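## Task

Same layout, but this time the north pallet starts with four closed cases and the south pallet with two, each lid labelled with its gross weight in kg. Rearrange cases so that the north pallet holds at most 19.5 kg and the south pallet at most 43.5 kg. Every one of the six cases must sit directly on a pallet deck, never on another case, overhanging no pallet edge by more than roughly two fingers' width. Fallen cases may be recovered but must end lid up. Finish with both tools released and clear; a placement that depends on the robot still holding it does not count.

## Robot and tools

Robot: two arms, left_arm and right_arm, each ending in a vacuum tool with four cups in two channels (a and b). Each arm rides its own carriage on one shared track along y at x = 0: left_rail on the +y half (position_m 0.6 to 3 m), right_rail on the -y half (-3 to -0.6 m). The names left/right do not match image sides. Each arm base sits at x = 0, y = its carriage position, z = 0.04 m, facing +x.

World frame: fixed to the table, table top z = 0, +z up, +x the direction the arms face, +y to their left, y = 0 at track middle. The table spans x from 0.50 m and y from -0.90 to 0.90 m; beyond it the floor is at z = -0.53 m, where the pallets stand. cam_pallet_north views the -y end, cam_pallet_south the +y end; in both, +y runs roughly rightward. Other cameras: cam_high, cam_low, cam_left_wrist, cam_right_wrist.

Tool execute_actions takes {"actions": [...]}, run in sequence; an empty list just returns state and images. Each action may hold "rows", "steps", "until", and device keys left_rail / right_rail.

rows: up to 15 rows, each used for one control step (1/30 s). Each row is one list of 16 numbers in [-1, 1] covering both arms: left_arm dx, dy, dz, rx, ry, rz, left suction_a, suction_b, then the same eight for right_arm. The first six of each arm are an offset, not a pose: a target relative to that cup point's measured pose at the start of the action (for a call's first action, the last reported pose), expressed in the cup point's own axes. Every row is relative to that same start, not to the prior row. Scale: 1.0 = 0.6 m or 180 degrees; rx, ry, rz form one rotation vector. The cups point along the cup point's +z. Each step the target is clipped to 100 mm and 16 degrees from the measured pose. Suction values: 0 = off, above 0.01 = on; they persist, so to leave an arm's vacuum unchanged repeat its current values (0 is a command). Ramp offsets gradually (e.g. +0.01 per row = 6 mm per step) to avoid jerks that shake a case loose.

steps: 1 to 450, at least the number of rows, default 15. After the last row the arm keeps heading toward that row's target. Long moves need more steps; if cut short, send the remainder next action.

until: ends the action early when conditions hold, e.g. {"left_rail": {"position_status": ["!=", "moving"]}}; numbers need a comparison (=, !=, <, <=, >, >=). {"all": {"status": "ended"}} waits until nothing is moving; {"any": ...} waits for one motion under way to end.

Carriages: send {"left_rail": {"position_m": x, "speed_m_s": v}} (speed 0.01 to 1 m/s, persists) or {"stop": true}. Rows never move carriages, but a moving carriage shifts its arm's tool with it. Wait for arrival before precise tool work. Status words: moving, done, stopped, contact_stop (blocked; re-read position after rollback), time_out, stopped_with_arm (its arm was held back; send followable rows, then resend), stopped_for_other_arm (clearance check; move arms apart, wait 30 steps, resend). position_answer not_taken means resend once it stands. Any out-of-range value or unknown name rejects the whole call.

Results: each cup point's position (m) and quat wxyz plus velocities in the world frame (printed position can be off, more at long reach); Hand target lines; joint positions/velocities per arm (rail, then six joints); wrist force/torque in tool axes (noisy, offset, saturates ~200 N); suction_measured_a/b (0..1) and part_present_a/b; carriage position_m and statuses; 'pose unreachable' if the clearance check altered a command.

Gripping: cups sit at x = ±62 mm, y = -104.5 mm (channel a) and +104.5 mm (channel b) from the cup point. Press both cups of a channel flat on a smooth lid with full rim contact; edges, holes, and cardboard leak. One uncovered cup kills that channel. Readings settle within ~1.3 s; 0.83+ is airtight. Cups compress up to ~21 mm. To release: lower in tiny steps until contact, then in one action switch both channels off and retract along the tool axis. Heavy, off-centre or fast-moving loads can tear loose.

Avoid: force on an arm reaching 400 N or joint torque over limits (faults stop the arm 10 s); arms hitting or pressing each other (held cases count as part of the holding arm); knocking anything out of the work area; drops and slams. For handovers, set down, switch giver off before taker on, lift giver clear.

zoom_image: {"camera": name, "region": [x0, y0, x1, y1]} in pixels of that camera's last image, max 504x504; useful to read lid labels.

finished_scene: {"scene": n} ends scene n (1 or 2) irreversibly and reports success; call only once the goal holds with tools released and clear.

Each tool is called by a JSON object that holds its "api" and its "payload".

## Session

{"api": "execute_actions", "payload": {"actions": []}}

Scene clock: 0.00 s.
left_arm: end_effector_position=(+0.8502, +1.8920, +0.4402) suction_measured_a=0.01 part_present_a=0 suction_measured_b=0.01 part_present_b=0 end_effector_quat_wxyz=(-0.001, -0.001, +1.000, -0.000) end_effector_velocity=(-0.000, +0.000, +0.000) end_effector_angular_velocity=(-0.000, -0.000, -0.000) | right_arm: end_effector_position=(+0.8506, -1.1081, +0.4422) suction_measured_a=0.00 part_present_a=0 suction_measured_b=0.00 part_present_b=0 end_effector_quat_wxyz=(+0.001, -0.000, +1.000, -0.001) end_effector_velocity=(-0.000, +0.000, +0.000) end_effector_angular_velocity=(-0.000, -0.000, -0.000)
Joint positions: left_arm=[ 1.891 -0.237 -1.498  2.091 -2.163 -1.572  1.332] | right_arm=[-1.107 -0.24  -1.499  2.09  -2.164 -1.572  1.331]
Joint velocities: left_arm=[ 0.  0. -0.  0. -0.  0.  0.] | right_arm=[ 0.  0. -0.  0. -0.  0.  0.]
Wrist force (N, on the end effector, along its own x y z axes, offset not removed): no reading
Wrist torque (N m, same axes, about the end effector's origin, offset not removed): no reading
Hand target (left_arm): +0.850, +1.892, +0.440; -0.001, -0.001, +1.000, -0.000
Hand target (right_arm): +0.851, -1.108, +0.442; +0.001, -0.000, +1.000, -0.001
left_rail: position_m=1.891 position_m_goal=1.891 speed_m_s=1.00 position_status=done position_answer=taken refusals=0
right_rail: position_m=-1.107 position_m_goal=-1.107 speed_m_s=1.00 position_status=done position_answer=taken refusals=0
camera_calibration (this result's frames):
cam_left_wrist: T_world_to_cam=[[-0.145553, -0.986133, 0.0797312, 1.96737], [-0.784165, 0.164129, 0.598453, 0.10518], [-0.603241, 0.024584, -0.79718, 0.901696], [0, 0, 0, 1]] pos_world=[0.912775, 1.90066, 0.499008]
cam_right_wrist: T_world_to_cam=[[0.0739939, -0.993763, -0.083426, -1.11631], [-0.82833, -0.107829, 0.549766, 0.369753], [-0.555333, 0.0284249, -0.831142, 0.966578], [0, 0, 0, 1]] pos_world=[0.92565, -1.09695, 0.506957]

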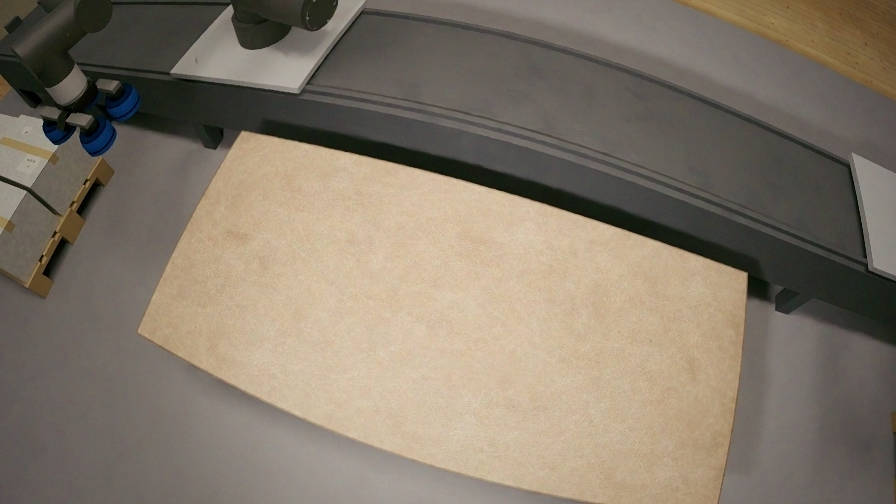

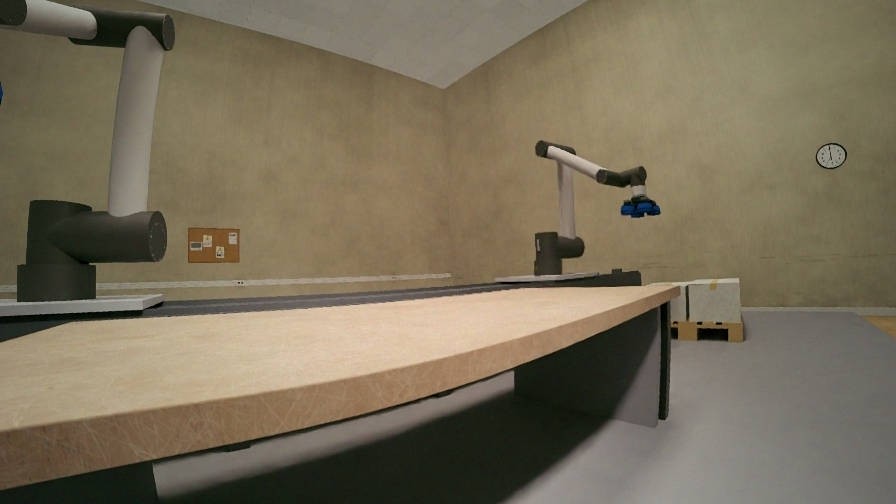

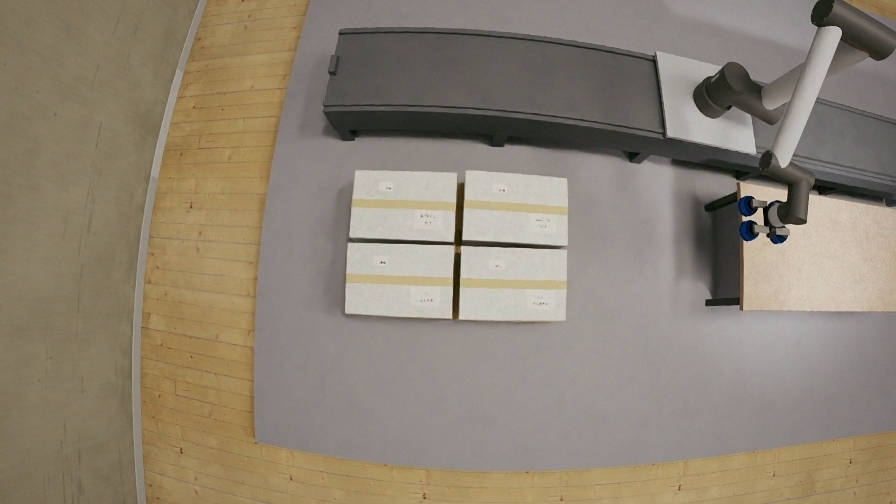

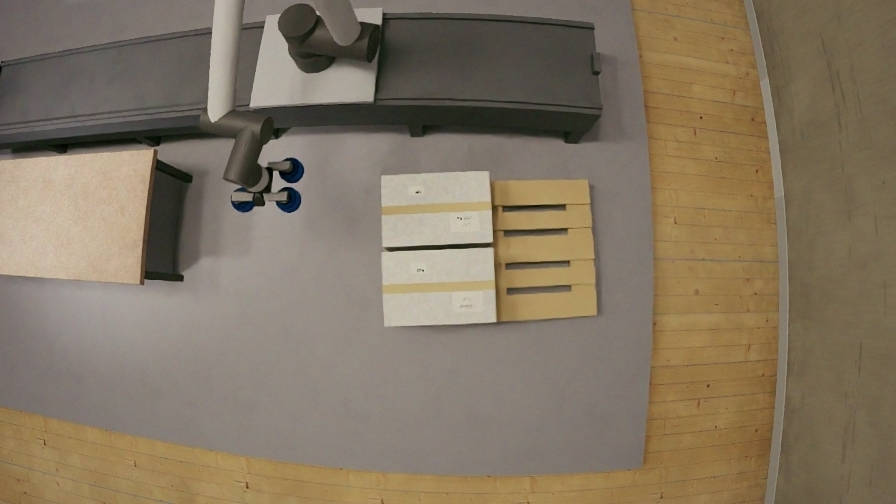

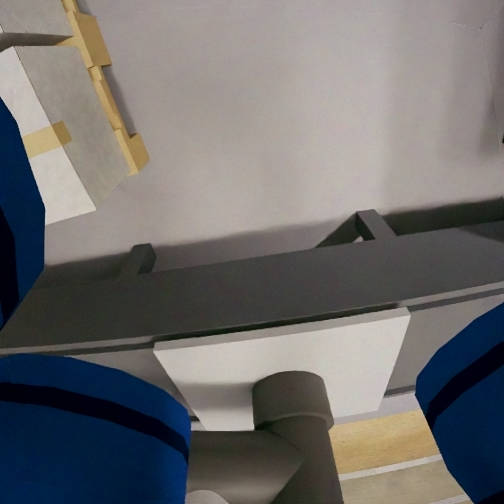

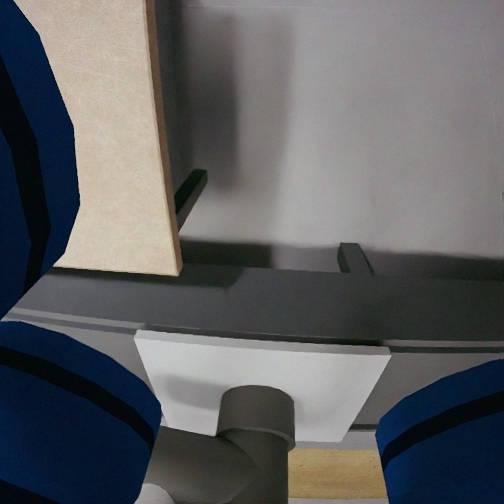

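{"api": "execute_actions", "payload": {"actions": [{"left_rail":{"position_m":2.76},"right_rail":{"position_m":-2.2},"rows":[[-0.01,0,0.008,0,0,0,0,0,-0.01,0,0.008,0,0,0,0,0],[-0.03,0,0.022,0,0,0,0,0,-0.03,0,0.022,0,0,0,0,0],[-0.06,0,0.045,0,0,0,0,0,-0.06,0,0.045,0,0,0,0,0],[-0.1,0,0.075,0,0,0,0,0,-0.1,0,0.075,0,0,0,0,0],[-0.14,0,0.105,0,0,0,0,0,-0.14,0,0.105,0,0,0,0,0],[-0.18,0,0.135,0,0,0,0,0,-0.18,0,0.135,0,0,0,0,0],[-0.22,0,0.165,0,0,0,0,0,-0.22,0,0.165,0,0,0,0,0],[-0.26,0,0.195,0,0,0,0,0,-0.26,0,0.195,0,0,0,0,0],[-0.3,0,0.225,0,0,0,0,0,-0.3,0,0.225,0,0,0,0,0],[-0.34,0,0.255,0,0,0,0,0,-0.34,0,0.255,0,0,0,0,0],[-0.38,0,0.285,0,0,0,0,0,-0.38,0,0.285,0,0,0,0,0],[-0.42,0,0.315,0,0,0,0,0,-0.42,0,0.315,0,0,0,0,0],[-0.46,0,0.345,0,0,0,0,0,-0.46,0,0.345,0,0,0,0,0],[-0.5,0,0.375,0,0,0,0,0,-0.5,0,0.375,0,0,0,0,0],[-0.62,0,0.48,0,0,0,0,0,-0.667,0,0.48,0,0,0,0,0]],"steps":34}]}}

Scene clock: 4.87 s.
left_arm: end_effector_position=(+1.2004, +2.6845, +0.1635) suction_measured_a=0.01 part_present_a=0 suction_measured_b=0.01 part_present_b=0 end_effector_quat_wxyz=(-0.000, -0.001, +1.000, -0.000) end_effector_velocity=(+0.174, +0.559, -0.106) end_effector_angular_velocity=(+0.000, +0.003, -0.000) | right_arm: end_effector_position=(+1.2176, -1.9474, +0.1712) suction_measured_a=0.00 part_present_a=0 suction_measured_b=0.00 part_present_b=0 end_effector_quat_wxyz=(+0.002, -0.000, +1.000, -0.001) end_effector_velocity=(+0.255, -0.996, -0.149) end_effector_angular_velocity=(+0.000, +0.001, -0.000)
Joint positions: left_arm=[ 2.682 -0.166 -0.935  1.726 -2.361 -1.572  1.402] | right_arm=[-1.947 -0.166 -0.927  1.697 -2.343 -1.571  1.404]
Joint velocities: left_arm=[ 0.562  0.022  0.235 -0.264  0.032 -0.     0.022] | right_arm=[-0.991  0.031  0.339 -0.389  0.051  0.     0.032]
Wrist force (N, on the end effector, along its own x y z axes, offset not removed): left_arm=[-6.9 2.0 5.4] | right_arm=[-2.4 0.0 3.9]
Wrist torque (N m, same axes, about the end effector's origin, offset not removed): left_arm=[-0.54 0.70 0.09] | right_arm=[-0.06 0.50 -0.10]
Hand target (left_arm): +1.221, +2.714, +0.152; -0.000, -0.001, +1.000, -0.000
Hand target (right_arm): +1.248, -2.005, +0.155; +0.002, -0.000, +1.000, -0.001
Off the commanded pose (left_arm): 0.024 m, 0 deg.
Off the commanded pose (right_arm): 0.037 m, 0 deg.
left_rail: position_m=2.682 position_m_goal=2.760 speed_m_s=1.00 position_status=moving position_answer=taken refusals=0
right_rail: position_m=-1.947 position_m_goal=-2.200 speed_m_s=1.00 position_status=moving position_answer=taken refusals=0
camera_calibration (this result's frames):
cam_left_wrist: T_world_to_cam=[[-0.145312, -0.986179, 0.0795926, 2.8218], [-0.784698, 0.163873, 0.597825, 0.416759], [-0.602606, 0.0244147, -0.797666, 0.872729], [0, 0, 0, 1]] pos_world=[1.26298, 2.69319, 0.222403]
cam_right_wrist: T_world_to_cam=[[0.0741359, -0.993734, -0.0836467, -2.00023], [-0.82877, -0.108046, 0.549059, 0.732475], [-0.554656, 0.0286189, -0.831587, 0.968692], [0, 0, 0, 1]] pos_world=[1.29263, -1.93627, 0.236067]

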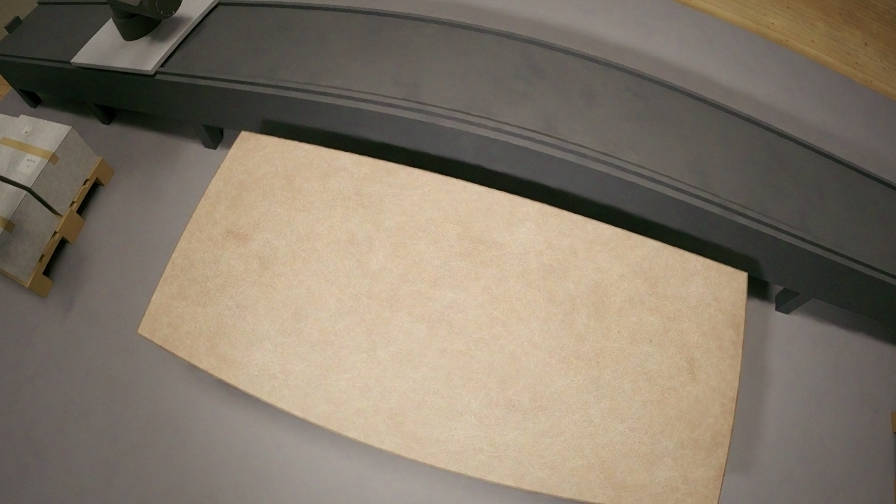

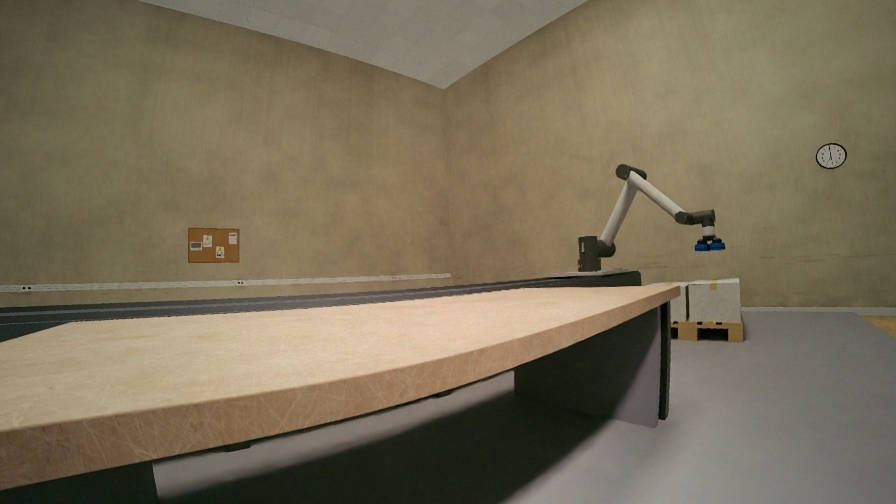

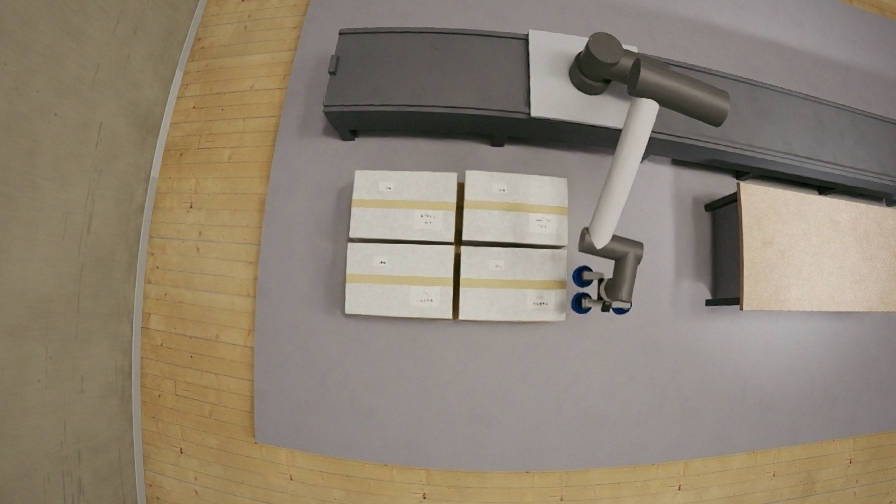

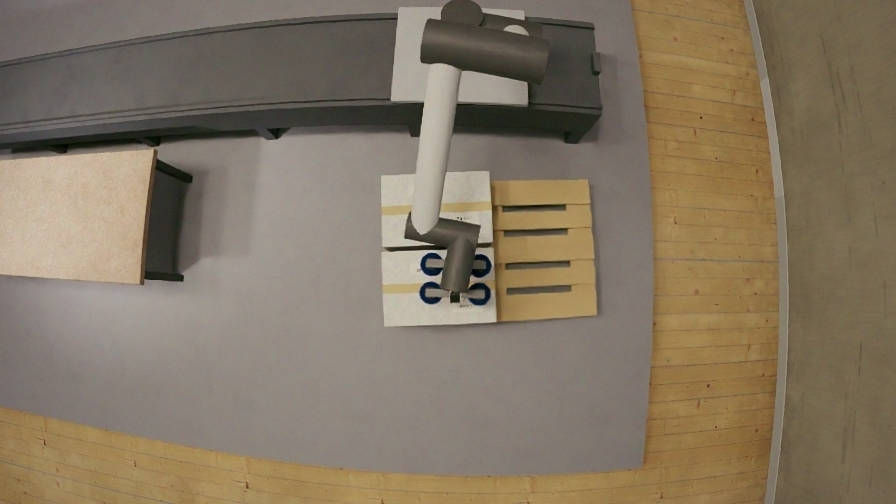

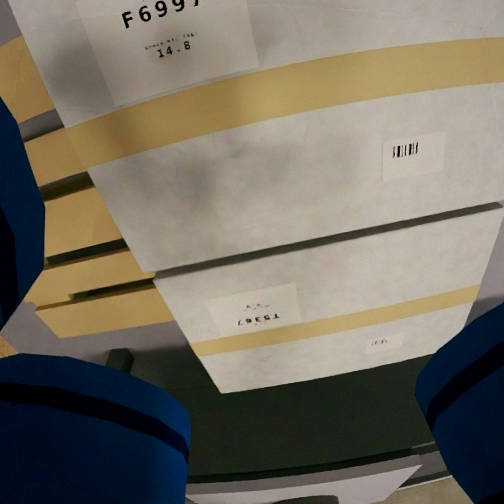

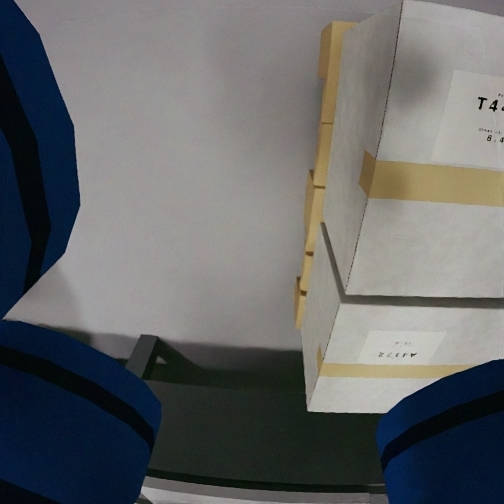

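{"api": "zoom_image", "payload": {"camera": "cam_left_wrist", "region": [200, 270, 320, 350]}}

{"api": "zoom_image", "payload": {"camera": "cam_left_wrist", "region": [100, 0, 260, 90]}}

{"api": "execute_actions", "payload": {"actions": []}}

Region (200, 270, 320, 350) of cam_left_wrist's 504x504 image, scaled by 4.200, with more detail than that image has.

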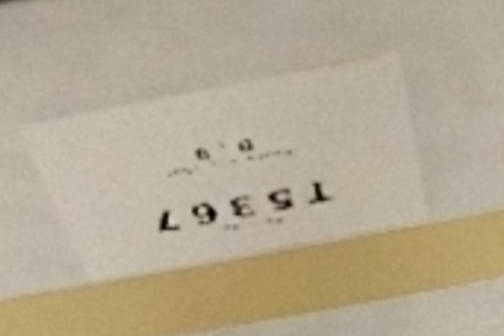

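Region (100, 0, 260, 90) of cam_left_wrist's 504x504 image, scaled by 3.150, with more detail than that image has; it fills the top 284 rows of this view, and the rest is white.

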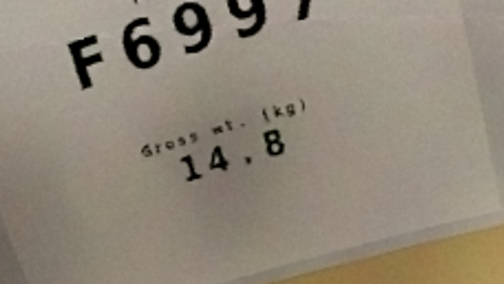

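Scene clock: 5.50 s.
left_arm: end_effector_position=(+1.2206, +2.7618, +0.1522) suction_measured_a=0.01 part_present_a=0 suction_measured_b=0.01 part_present_b=0 end_effector_quat_wxyz=(-0.000, -0.001, +1.000, -0.000) end_effector_velocity=(+0.001, -0.000, -0.000) end_effector_angular_velocity=(-0.000, +0.000, -0.000) | right_arm: end_effector_position=(+1.2478, -2.2012, +0.1551) suction_measured_a=0.00 part_present_a=0 suction_measured_b=0.00 part_present_b=0 end_effector_quat_wxyz=(+0.002, -0.000, +1.000, -0.001) end_effector_velocity=(+0.001, +0.001, -0.000) end_effector_angular_velocity=(-0.000, -0.000, +0.000)
Joint positions: left_arm=[ 2.76  -0.164 -0.909  1.695 -2.356 -1.572  1.405] | right_arm=[-2.2   -0.162 -0.889  1.649 -2.335 -1.572  1.407]
Joint velocities: left_arm=[ 0.     0.     0.001 -0.001  0.    -0.     0.   ] | right_arm=[ 0.     0.001  0.001 -0.001  0.     0.     0.   ]
Wrist force (N, on the end effector, along its own x y z axes, offset not removed): left_arm=[1.1 0.6 0.5] | right_arm=[3.5 0.6 0.4]
Wrist torque (N m, same axes, about the end effector's origin, offset not removed): left_arm=[-0.55 -0.29 -0.05] | right_arm=[0.00 -0.18 -0.14]
Hand target (left_arm): +1.221, +2.762, +0.152; -0.000, -0.001, +1.000, -0.000
Hand target (right_arm): +1.248, -2.201, +0.155; +0.002, -0.000, +1.000, -0.001
Off the commanded pose (left_arm): 0.001 m, 0 deg.
Off the commanded pose (right_arm): 0.004 m, 0 deg.
left_rail: position_m=2.760 position_m_goal=2.760 speed_m_s=1.00 position_status=done position_answer=taken refusals=0
right_rail: position_m=-2.200 position_m_goal=-2.200 speed_m_s=1.00 position_status=done position_answer=taken refusals=0
camera_calibration (this result's frames):
cam_left_wrist: T_world_to_cam=[[-0.145617, -0.986121, 0.0797575, 2.90206], [-0.784405, 0.164206, 0.598118, 0.425341], [-0.602913, 0.0245338, -0.79743, 0.873966], [0, 0, 0, 1]] pos_world=[1.28315, 2.7705, 0.211062]
cam_right_wrist: T_world_to_cam=[[0.0742542, -0.993732, -0.0835679, -2.25616], [-0.828782, -0.108099, 0.549031, 0.738809], [-0.554624, 0.0284917, -0.831613, 0.979003], [0, 0, 0, 1]] pos_world=[1.32282, -2.19004, 0.21998]

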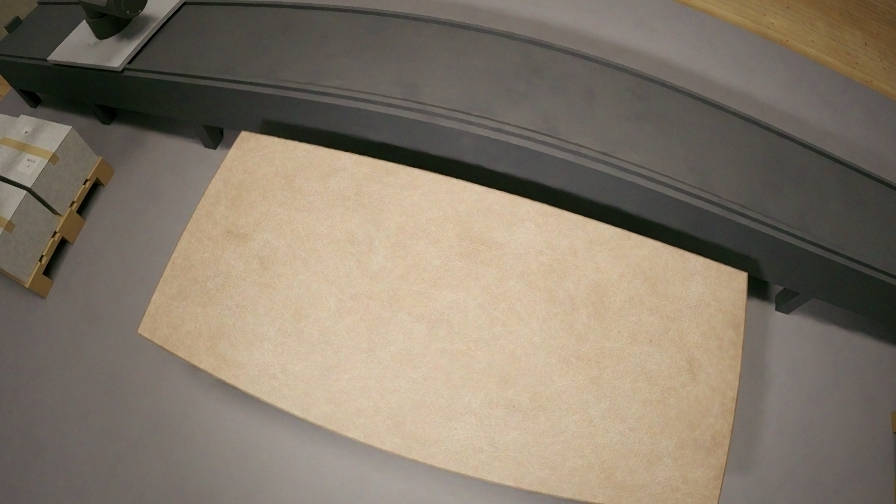

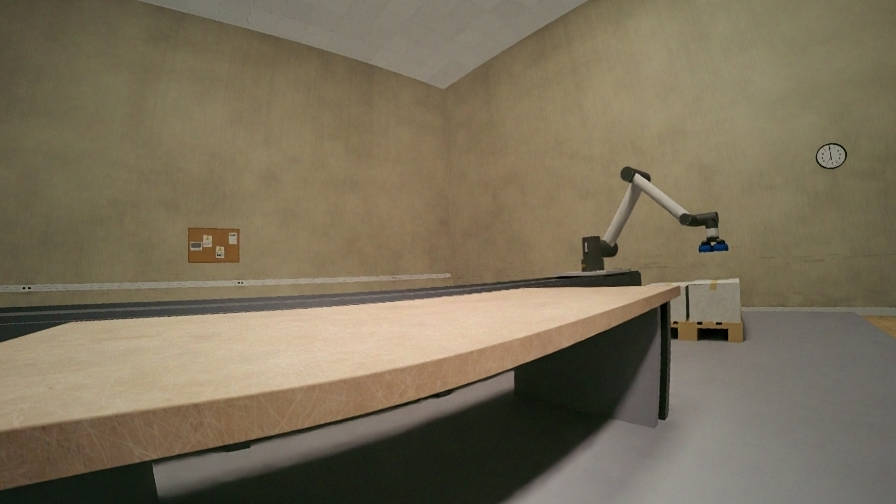

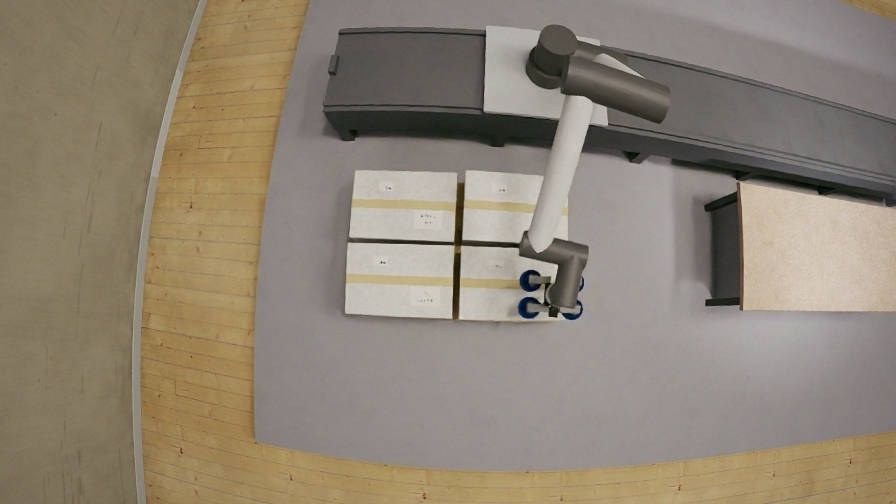

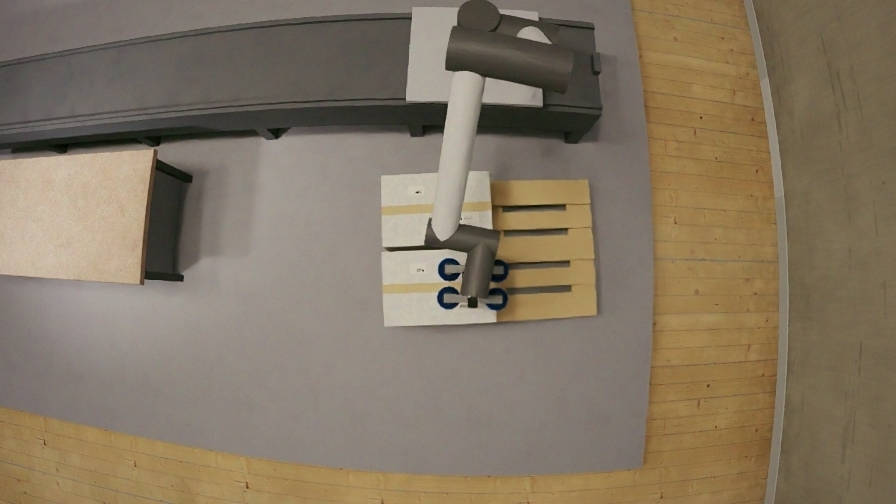

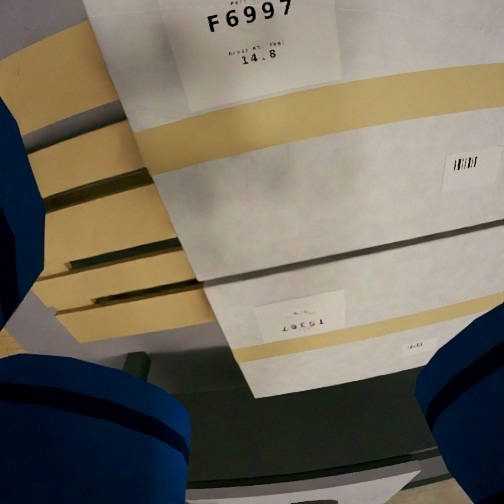

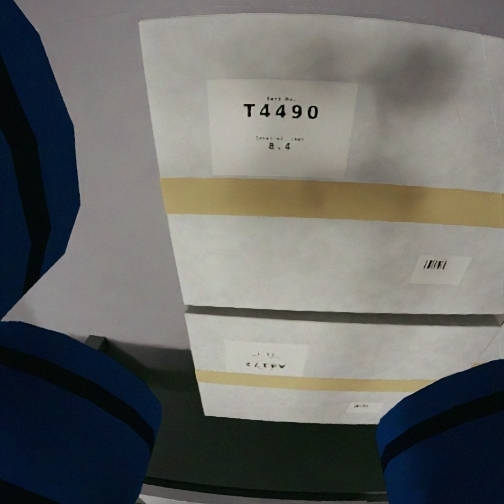

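{"api": "zoom_image", "payload": {"camera": "cam_right_wrist", "region": [200, 120, 340, 400]}}

{"api": "execute_actions", "payload": {"actions": [{"rows":[[0.01,0,0,0,0,0,0,0,0.008,0,0,0,0,0,0,0],[0.03,0,0,0,0,0,0,0,0.02,0,0,0,0,0,0,0],[0.06,0,0,0,0,0,0,0,0.04,0,0,0,0,0,0,0],[0.1,0,0,0,0,0,0,0,0.065,0,0,0,0,0,0,0],[0.14,0,0,0,0,0,0,0,0.09,0,0,0,0,0,0,0],[0.18,0,0,0,0,0,0,0,0.115,0,0,0,0,0,0,0],[0.22,0,0,0,0,0,0,0,0.14,0,0,0,0,0,0,0],[0.26,0,0,0,0,0,0,0,0.165,0,0,0,0,0,0,0],[0.3,0,0,0,0,0,0,0,0.185,0,0,0,0,0,0,0],[0.33,0,0,0,0,0,0,0,0.2,0,0,0,0,0,0,0],[0.35,0,0,0,0,0,0,0,0.21,0,0,0,0,0,0,0]],"steps":16}]}}

Region (200, 120, 340, 400) of cam_right_wrist's 504x504 image, scaled by 1.800, with more detail than that image has.

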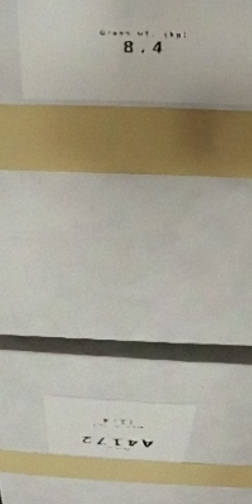

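Scene clock: 8.07 s.
left_arm: end_effector_position=(+1.0481, +2.7627, +0.1499) suction_measured_a=0.01 part_present_a=0 suction_measured_b=0.01 part_present_b=0 end_effector_quat_wxyz=(-0.003, -0.001, +1.000, -0.000) end_effector_velocity=(-0.314, -0.000, -0.002) end_effector_angular_velocity=(+0.000, +0.001, -0.000) | right_arm: end_effector_position=(+1.1358, -2.2008, +0.1540) suction_measured_a=0.00 part_present_a=0 suction_measured_b=0.00 part_present_b=0 end_effector_quat_wxyz=(+0.001, -0.000, +1.000, -0.001) end_effector_velocity=(-0.123, -0.002, +0.004) end_effector_angular_velocity=(-0.002, -0.010, +0.000)
Joint positions: left_arm=[ 2.76  -0.19  -1.044  1.971 -2.492 -1.573  1.379] | right_arm=[-2.2   -0.178 -0.98   1.835 -2.428 -1.572  1.392]
Joint velocities: left_arm=[ 0.    -0.058 -0.24   0.481 -0.241 -0.    -0.058] | right_arm=[ 0.    -0.021 -0.103  0.201 -0.107 -0.    -0.022]
Wrist force (N, on the end effector, along its own x y z axes, offset not removed): left_arm=[4.1 1.5 3.2] | right_arm=[8.1 0.1 0.3]
Wrist torque (N m, same axes, about the end effector's origin, offset not removed): left_arm=[-0.63 -0.35 -0.14] | right_arm=[-0.10 -0.66 -0.13]
Hand target (left_arm): +1.013, +2.762, +0.151; -0.001, -0.001, +1.000, -0.000
Hand target (right_arm): +1.122, -2.201, +0.155; +0.001, -0.000, +1.000, -0.001
Off the commanded pose (left_arm): 0.038 m, 0 deg.
Off the commanded pose (right_arm): 0.014 m, 0 deg.
left_rail: position_m=2.760 position_m_goal=2.760 speed_m_s=1.00 position_status=done position_answer=taken refusals=0
right_rail: position_m=-2.200 position_m_goal=-2.200 speed_m_s=1.00 position_status=done position_answer=taken refusals=0
camera_calibration (this result's frames):
cam_left_wrist: T_world_to_cam=[[-0.145526, -0.986079, 0.0804349, 2.87768], [-0.781816, 0.16444, 0.601434, 0.287428], [-0.606288, 0.024639, -0.794863, 0.771036], [0, 0, 0, 1]] pos_world=[1.11096, 2.77136, 0.208534]
cam_right_wrist: T_world_to_cam=[[0.0739566, -0.993754, -0.0835654, -2.24727], [-0.827768, -0.107904, 0.550596, 0.645629], [-0.556174, 0.0284526, -0.830578, 0.917402], [0, 0, 0, 1]] pos_world=[1.21087, -2.18967, 0.2187]

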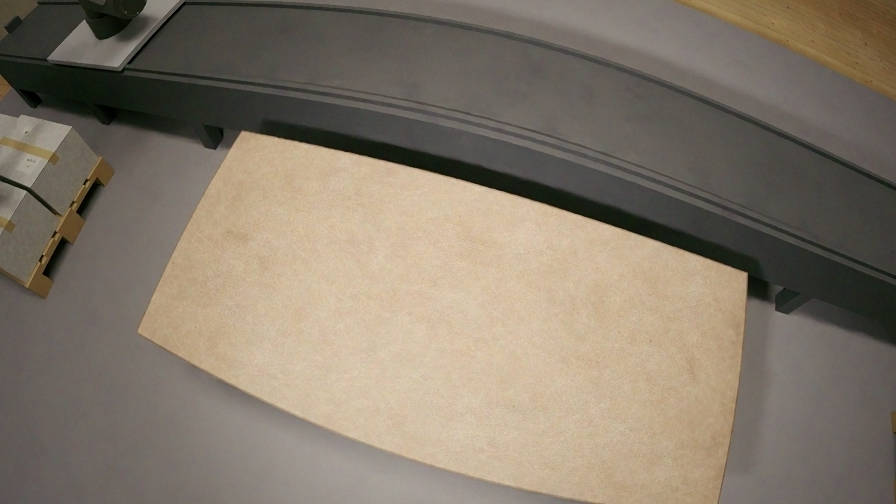

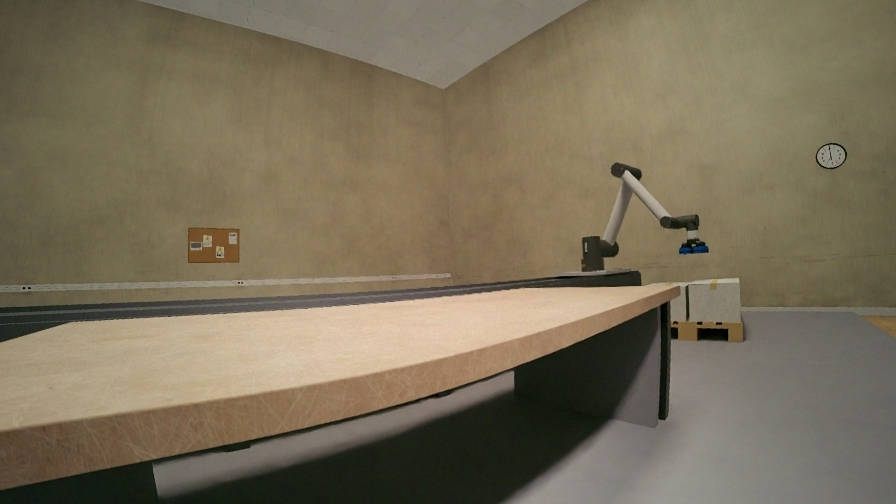

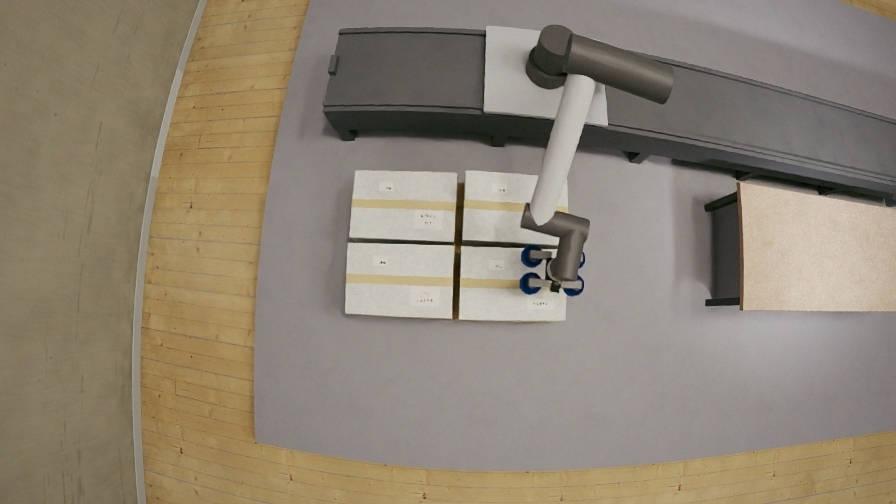

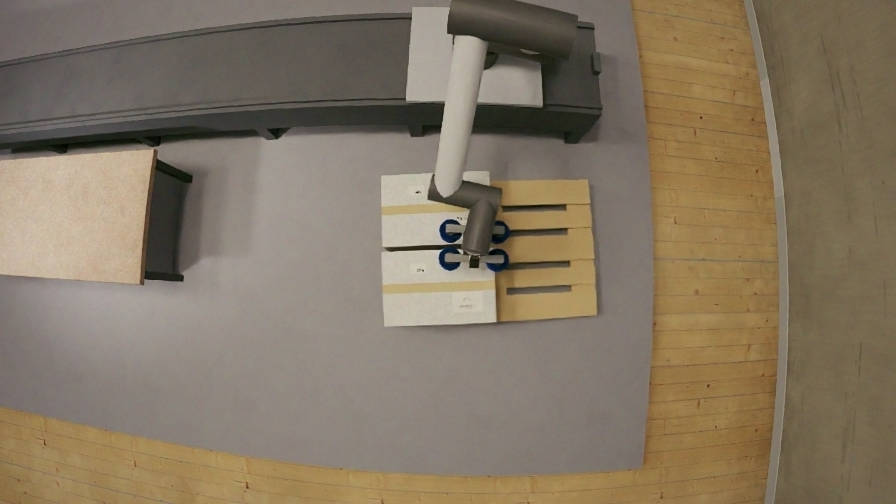

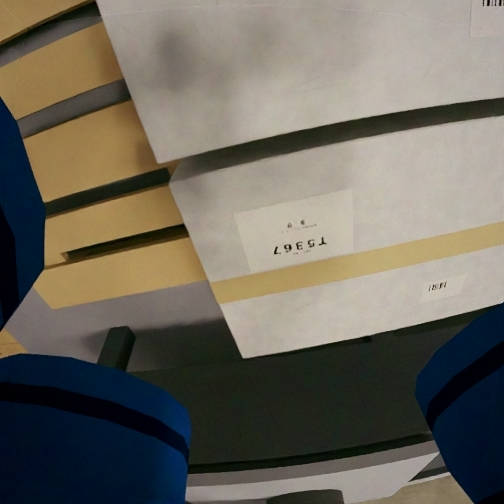

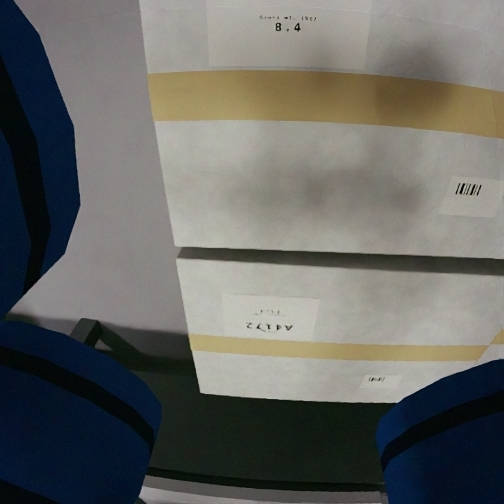

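{"api": "zoom_image", "payload": {"camera": "cam_right_wrist", "region": [220, 290, 320, 345]}}

{"api": "zoom_image", "payload": {"camera": "cam_left_wrist", "region": [250, 200, 350, 270]}}

Region (220, 290, 320, 345) of cam_right_wrist's 504x504 image, scaled by 5.040, with more detail than that image has; it fills the top 277 rows of this view, and the rest is white.

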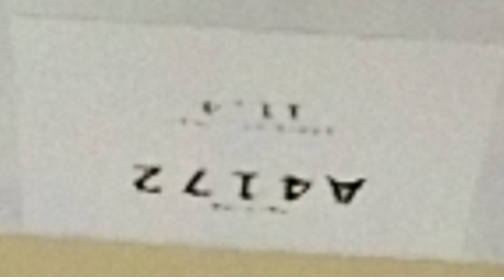

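Region (250, 200, 350, 270) of cam_left_wrist's 504x504 image, scaled by 5.040, with more detail than that image has; it fills the top 353 rows of this view, and the rest is white.

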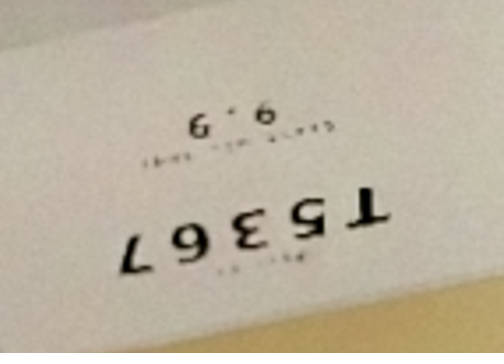

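{"api": "execute_actions", "payload": {"actions": [{"right_rail":{"position_m":-2.8},"steps":1}]}}

{"api": "zoom_image", "payload": {"camera": "cam_right_wrist", "region": [220, 280, 320, 345]}}

{"api": "zoom_image", "payload": {"camera": "cam_left_wrist", "region": [240, 170, 360, 250]}}

Scene clock: 9.43 s.
left_arm: end_effector_position=(+1.0126, +2.7622, +0.1509) suction_measured_a=0.01 part_present_a=0 suction_measured_b=0.01 part_present_b=0 end_effector_quat_wxyz=(-0.001, -0.001, +1.000, -0.000) end_effector_velocity=(-0.000, -0.000, +0.000) end_effector_angular_velocity=(-0.000, -0.000, +0.000) | right_arm: end_effector_position=(+1.1222, -2.2010, +0.1546) suction_measured_a=0.00 part_present_a=0 suction_measured_b=0.00 part_present_b=0 end_effector_quat_wxyz=(+0.001, -0.000, +1.000, -0.001) end_effector_velocity=(-0.000, -0.000, +0.000) end_effector_angular_velocity=(-0.000, -0.000, +0.000)
Joint positions: left_arm=[ 2.76  -0.197 -1.073  2.026 -2.521 -1.572  1.372] | right_arm=[-2.2   -0.181 -0.991  1.858 -2.44  -1.572  1.389]
Joint velocities: left_arm=[ 0. -0. -0.  0. -0.  0. -0.] | right_arm=[ 0. -0. -0.  0. -0.  0. -0.]
Wrist force (N, on the end effector, along its own x y z axes, offset not removed): left_arm=[3.8 -4.8 -2.7] | right_arm=[2.9 -0.8 0.1]
Wrist torque (N m, same axes, about the end effector's origin, offset not removed): left_arm=[-1.17 -0.67 -0.19] | right_arm=[-0.18 -0.05 -0.15]
Hand target (left_arm): +1.011, +2.761, +0.152; -0.000, -0.001, +1.000, -0.000
Hand target (right_arm): +1.122, -2.203, +0.155; +0.002, -0.000, +1.000, -0.001
Off the commanded pose (left_arm): 0.003 m, 0 deg.
Off the commanded pose (right_arm): 0.000 m, 0 deg.
left_rail: position_m=2.760 position_m_goal=2.760 speed_m_s=1.00 position_status=done position_answer=taken refusals=0
right_rail: position_m=-2.200 position_m_goal=-2.800 speed_m_s=1.00 position_status=moving position_answer=taken refusals=0
camera_calibration (this result's frames):
cam_left_wrist: T_world_to_cam=[[-0.145633, -0.986102, 0.079963, 2.87221], [-0.783255, 0.164297, 0.599598, 0.261311], [-0.604403, 0.0246897, -0.796296, 0.748414], [0, 0, 0, 1]] pos_world=[1.0753, 2.77088, 0.209607]
cam_right_wrist: T_world_to_cam=[[0.0741916, -0.993737, -0.0835606, -2.24666], [-0.828568, -0.108055, 0.549363, 0.634806], [-0.554951, 0.0284775, -0.831395, 0.909184], [0, 0, 0, 1]] pos_world=[1.19722, -2.18989, 0.21942]

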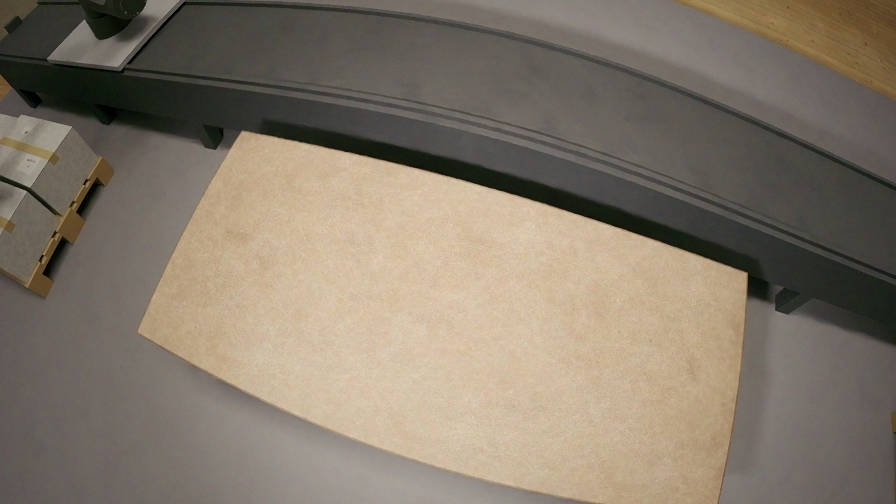

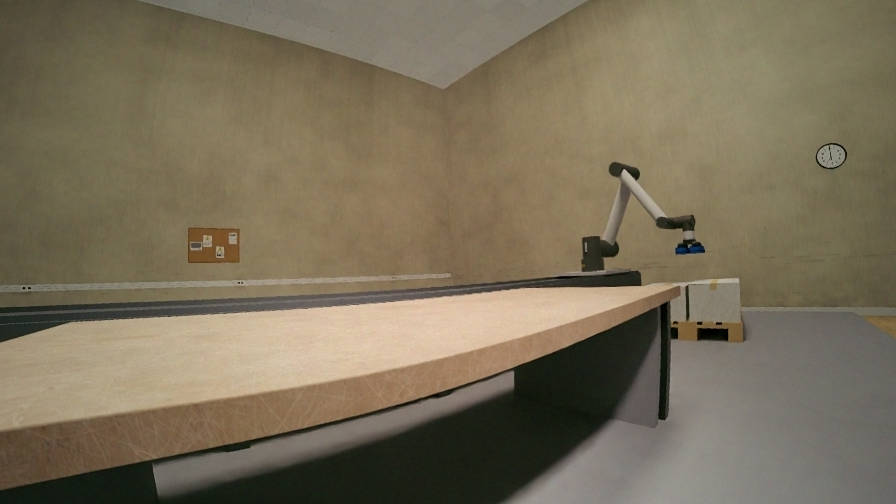

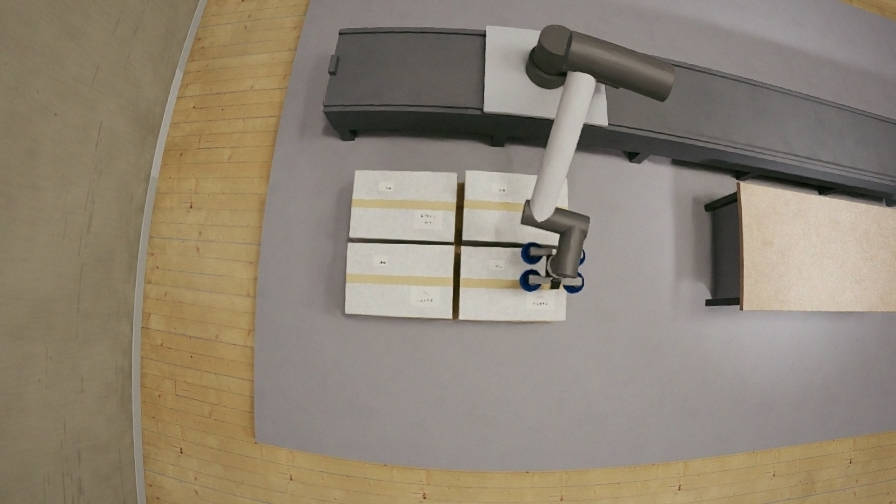

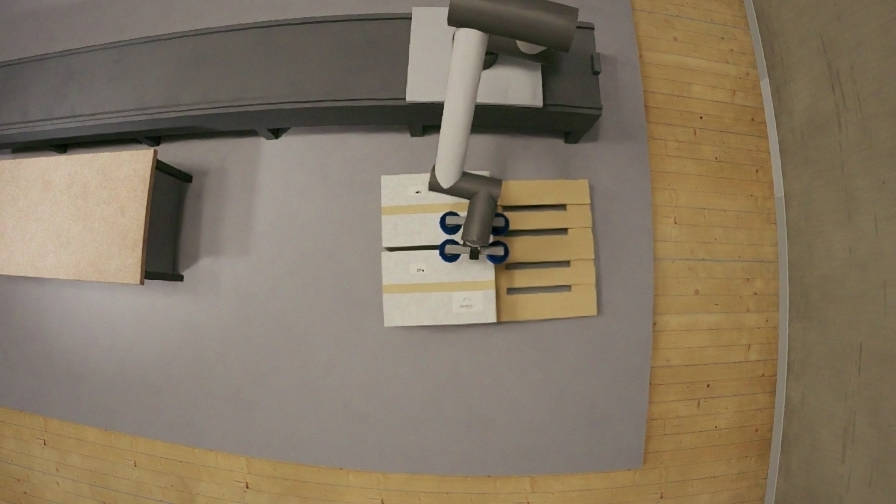

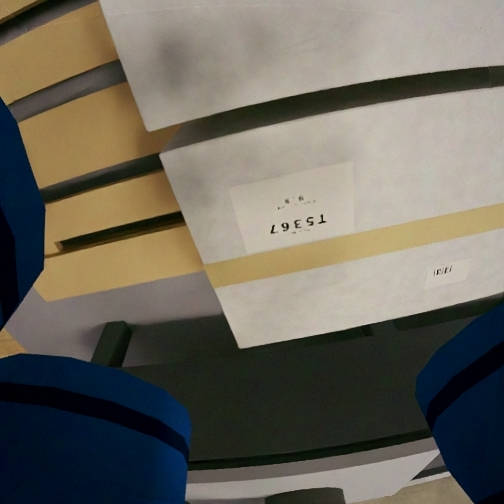

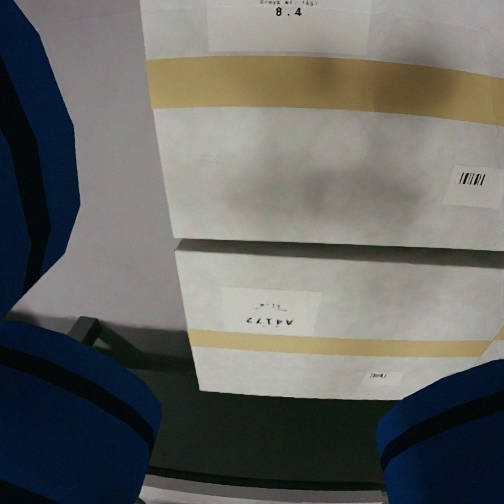

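Region (220, 280, 320, 345) of cam_right_wrist's 504x504 image, scaled by 5.040, with more detail than that image has; it fills the top 328 rows of this view, and the rest is white.

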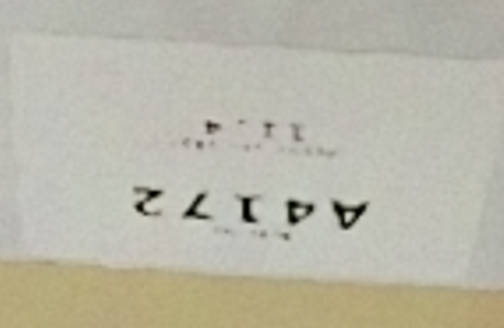

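Region (240, 170, 360, 250) of cam_left_wrist's 504x504 image, scaled by 4.200, with more detail than that image has.

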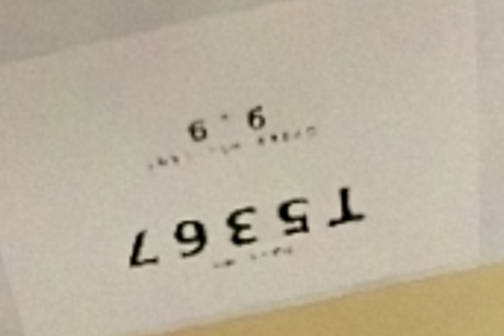

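{"api": "zoom_image", "payload": {"camera": "cam_pallet_south", "region": [360, 150, 620, 345]}}

{"api": "zoom_image", "payload": {"camera": "cam_pallet_north", "region": [330, 150, 610, 345]}}

Region (360, 150, 620, 345) of cam_pallet_south's 896x504 image, scaled by 1.938, with more detail than that image has; it fills the top 378 rows of this view, and the rest is white.

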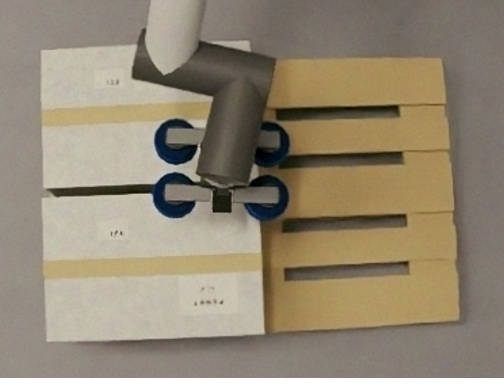

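Region (330, 150, 610, 345) of cam_pallet_north's 896x504 image, scaled by 1.800, with more detail than that image has; it fills the top 351 rows of this view, and the rest is white.

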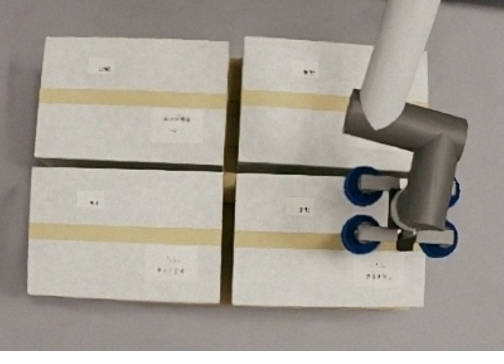

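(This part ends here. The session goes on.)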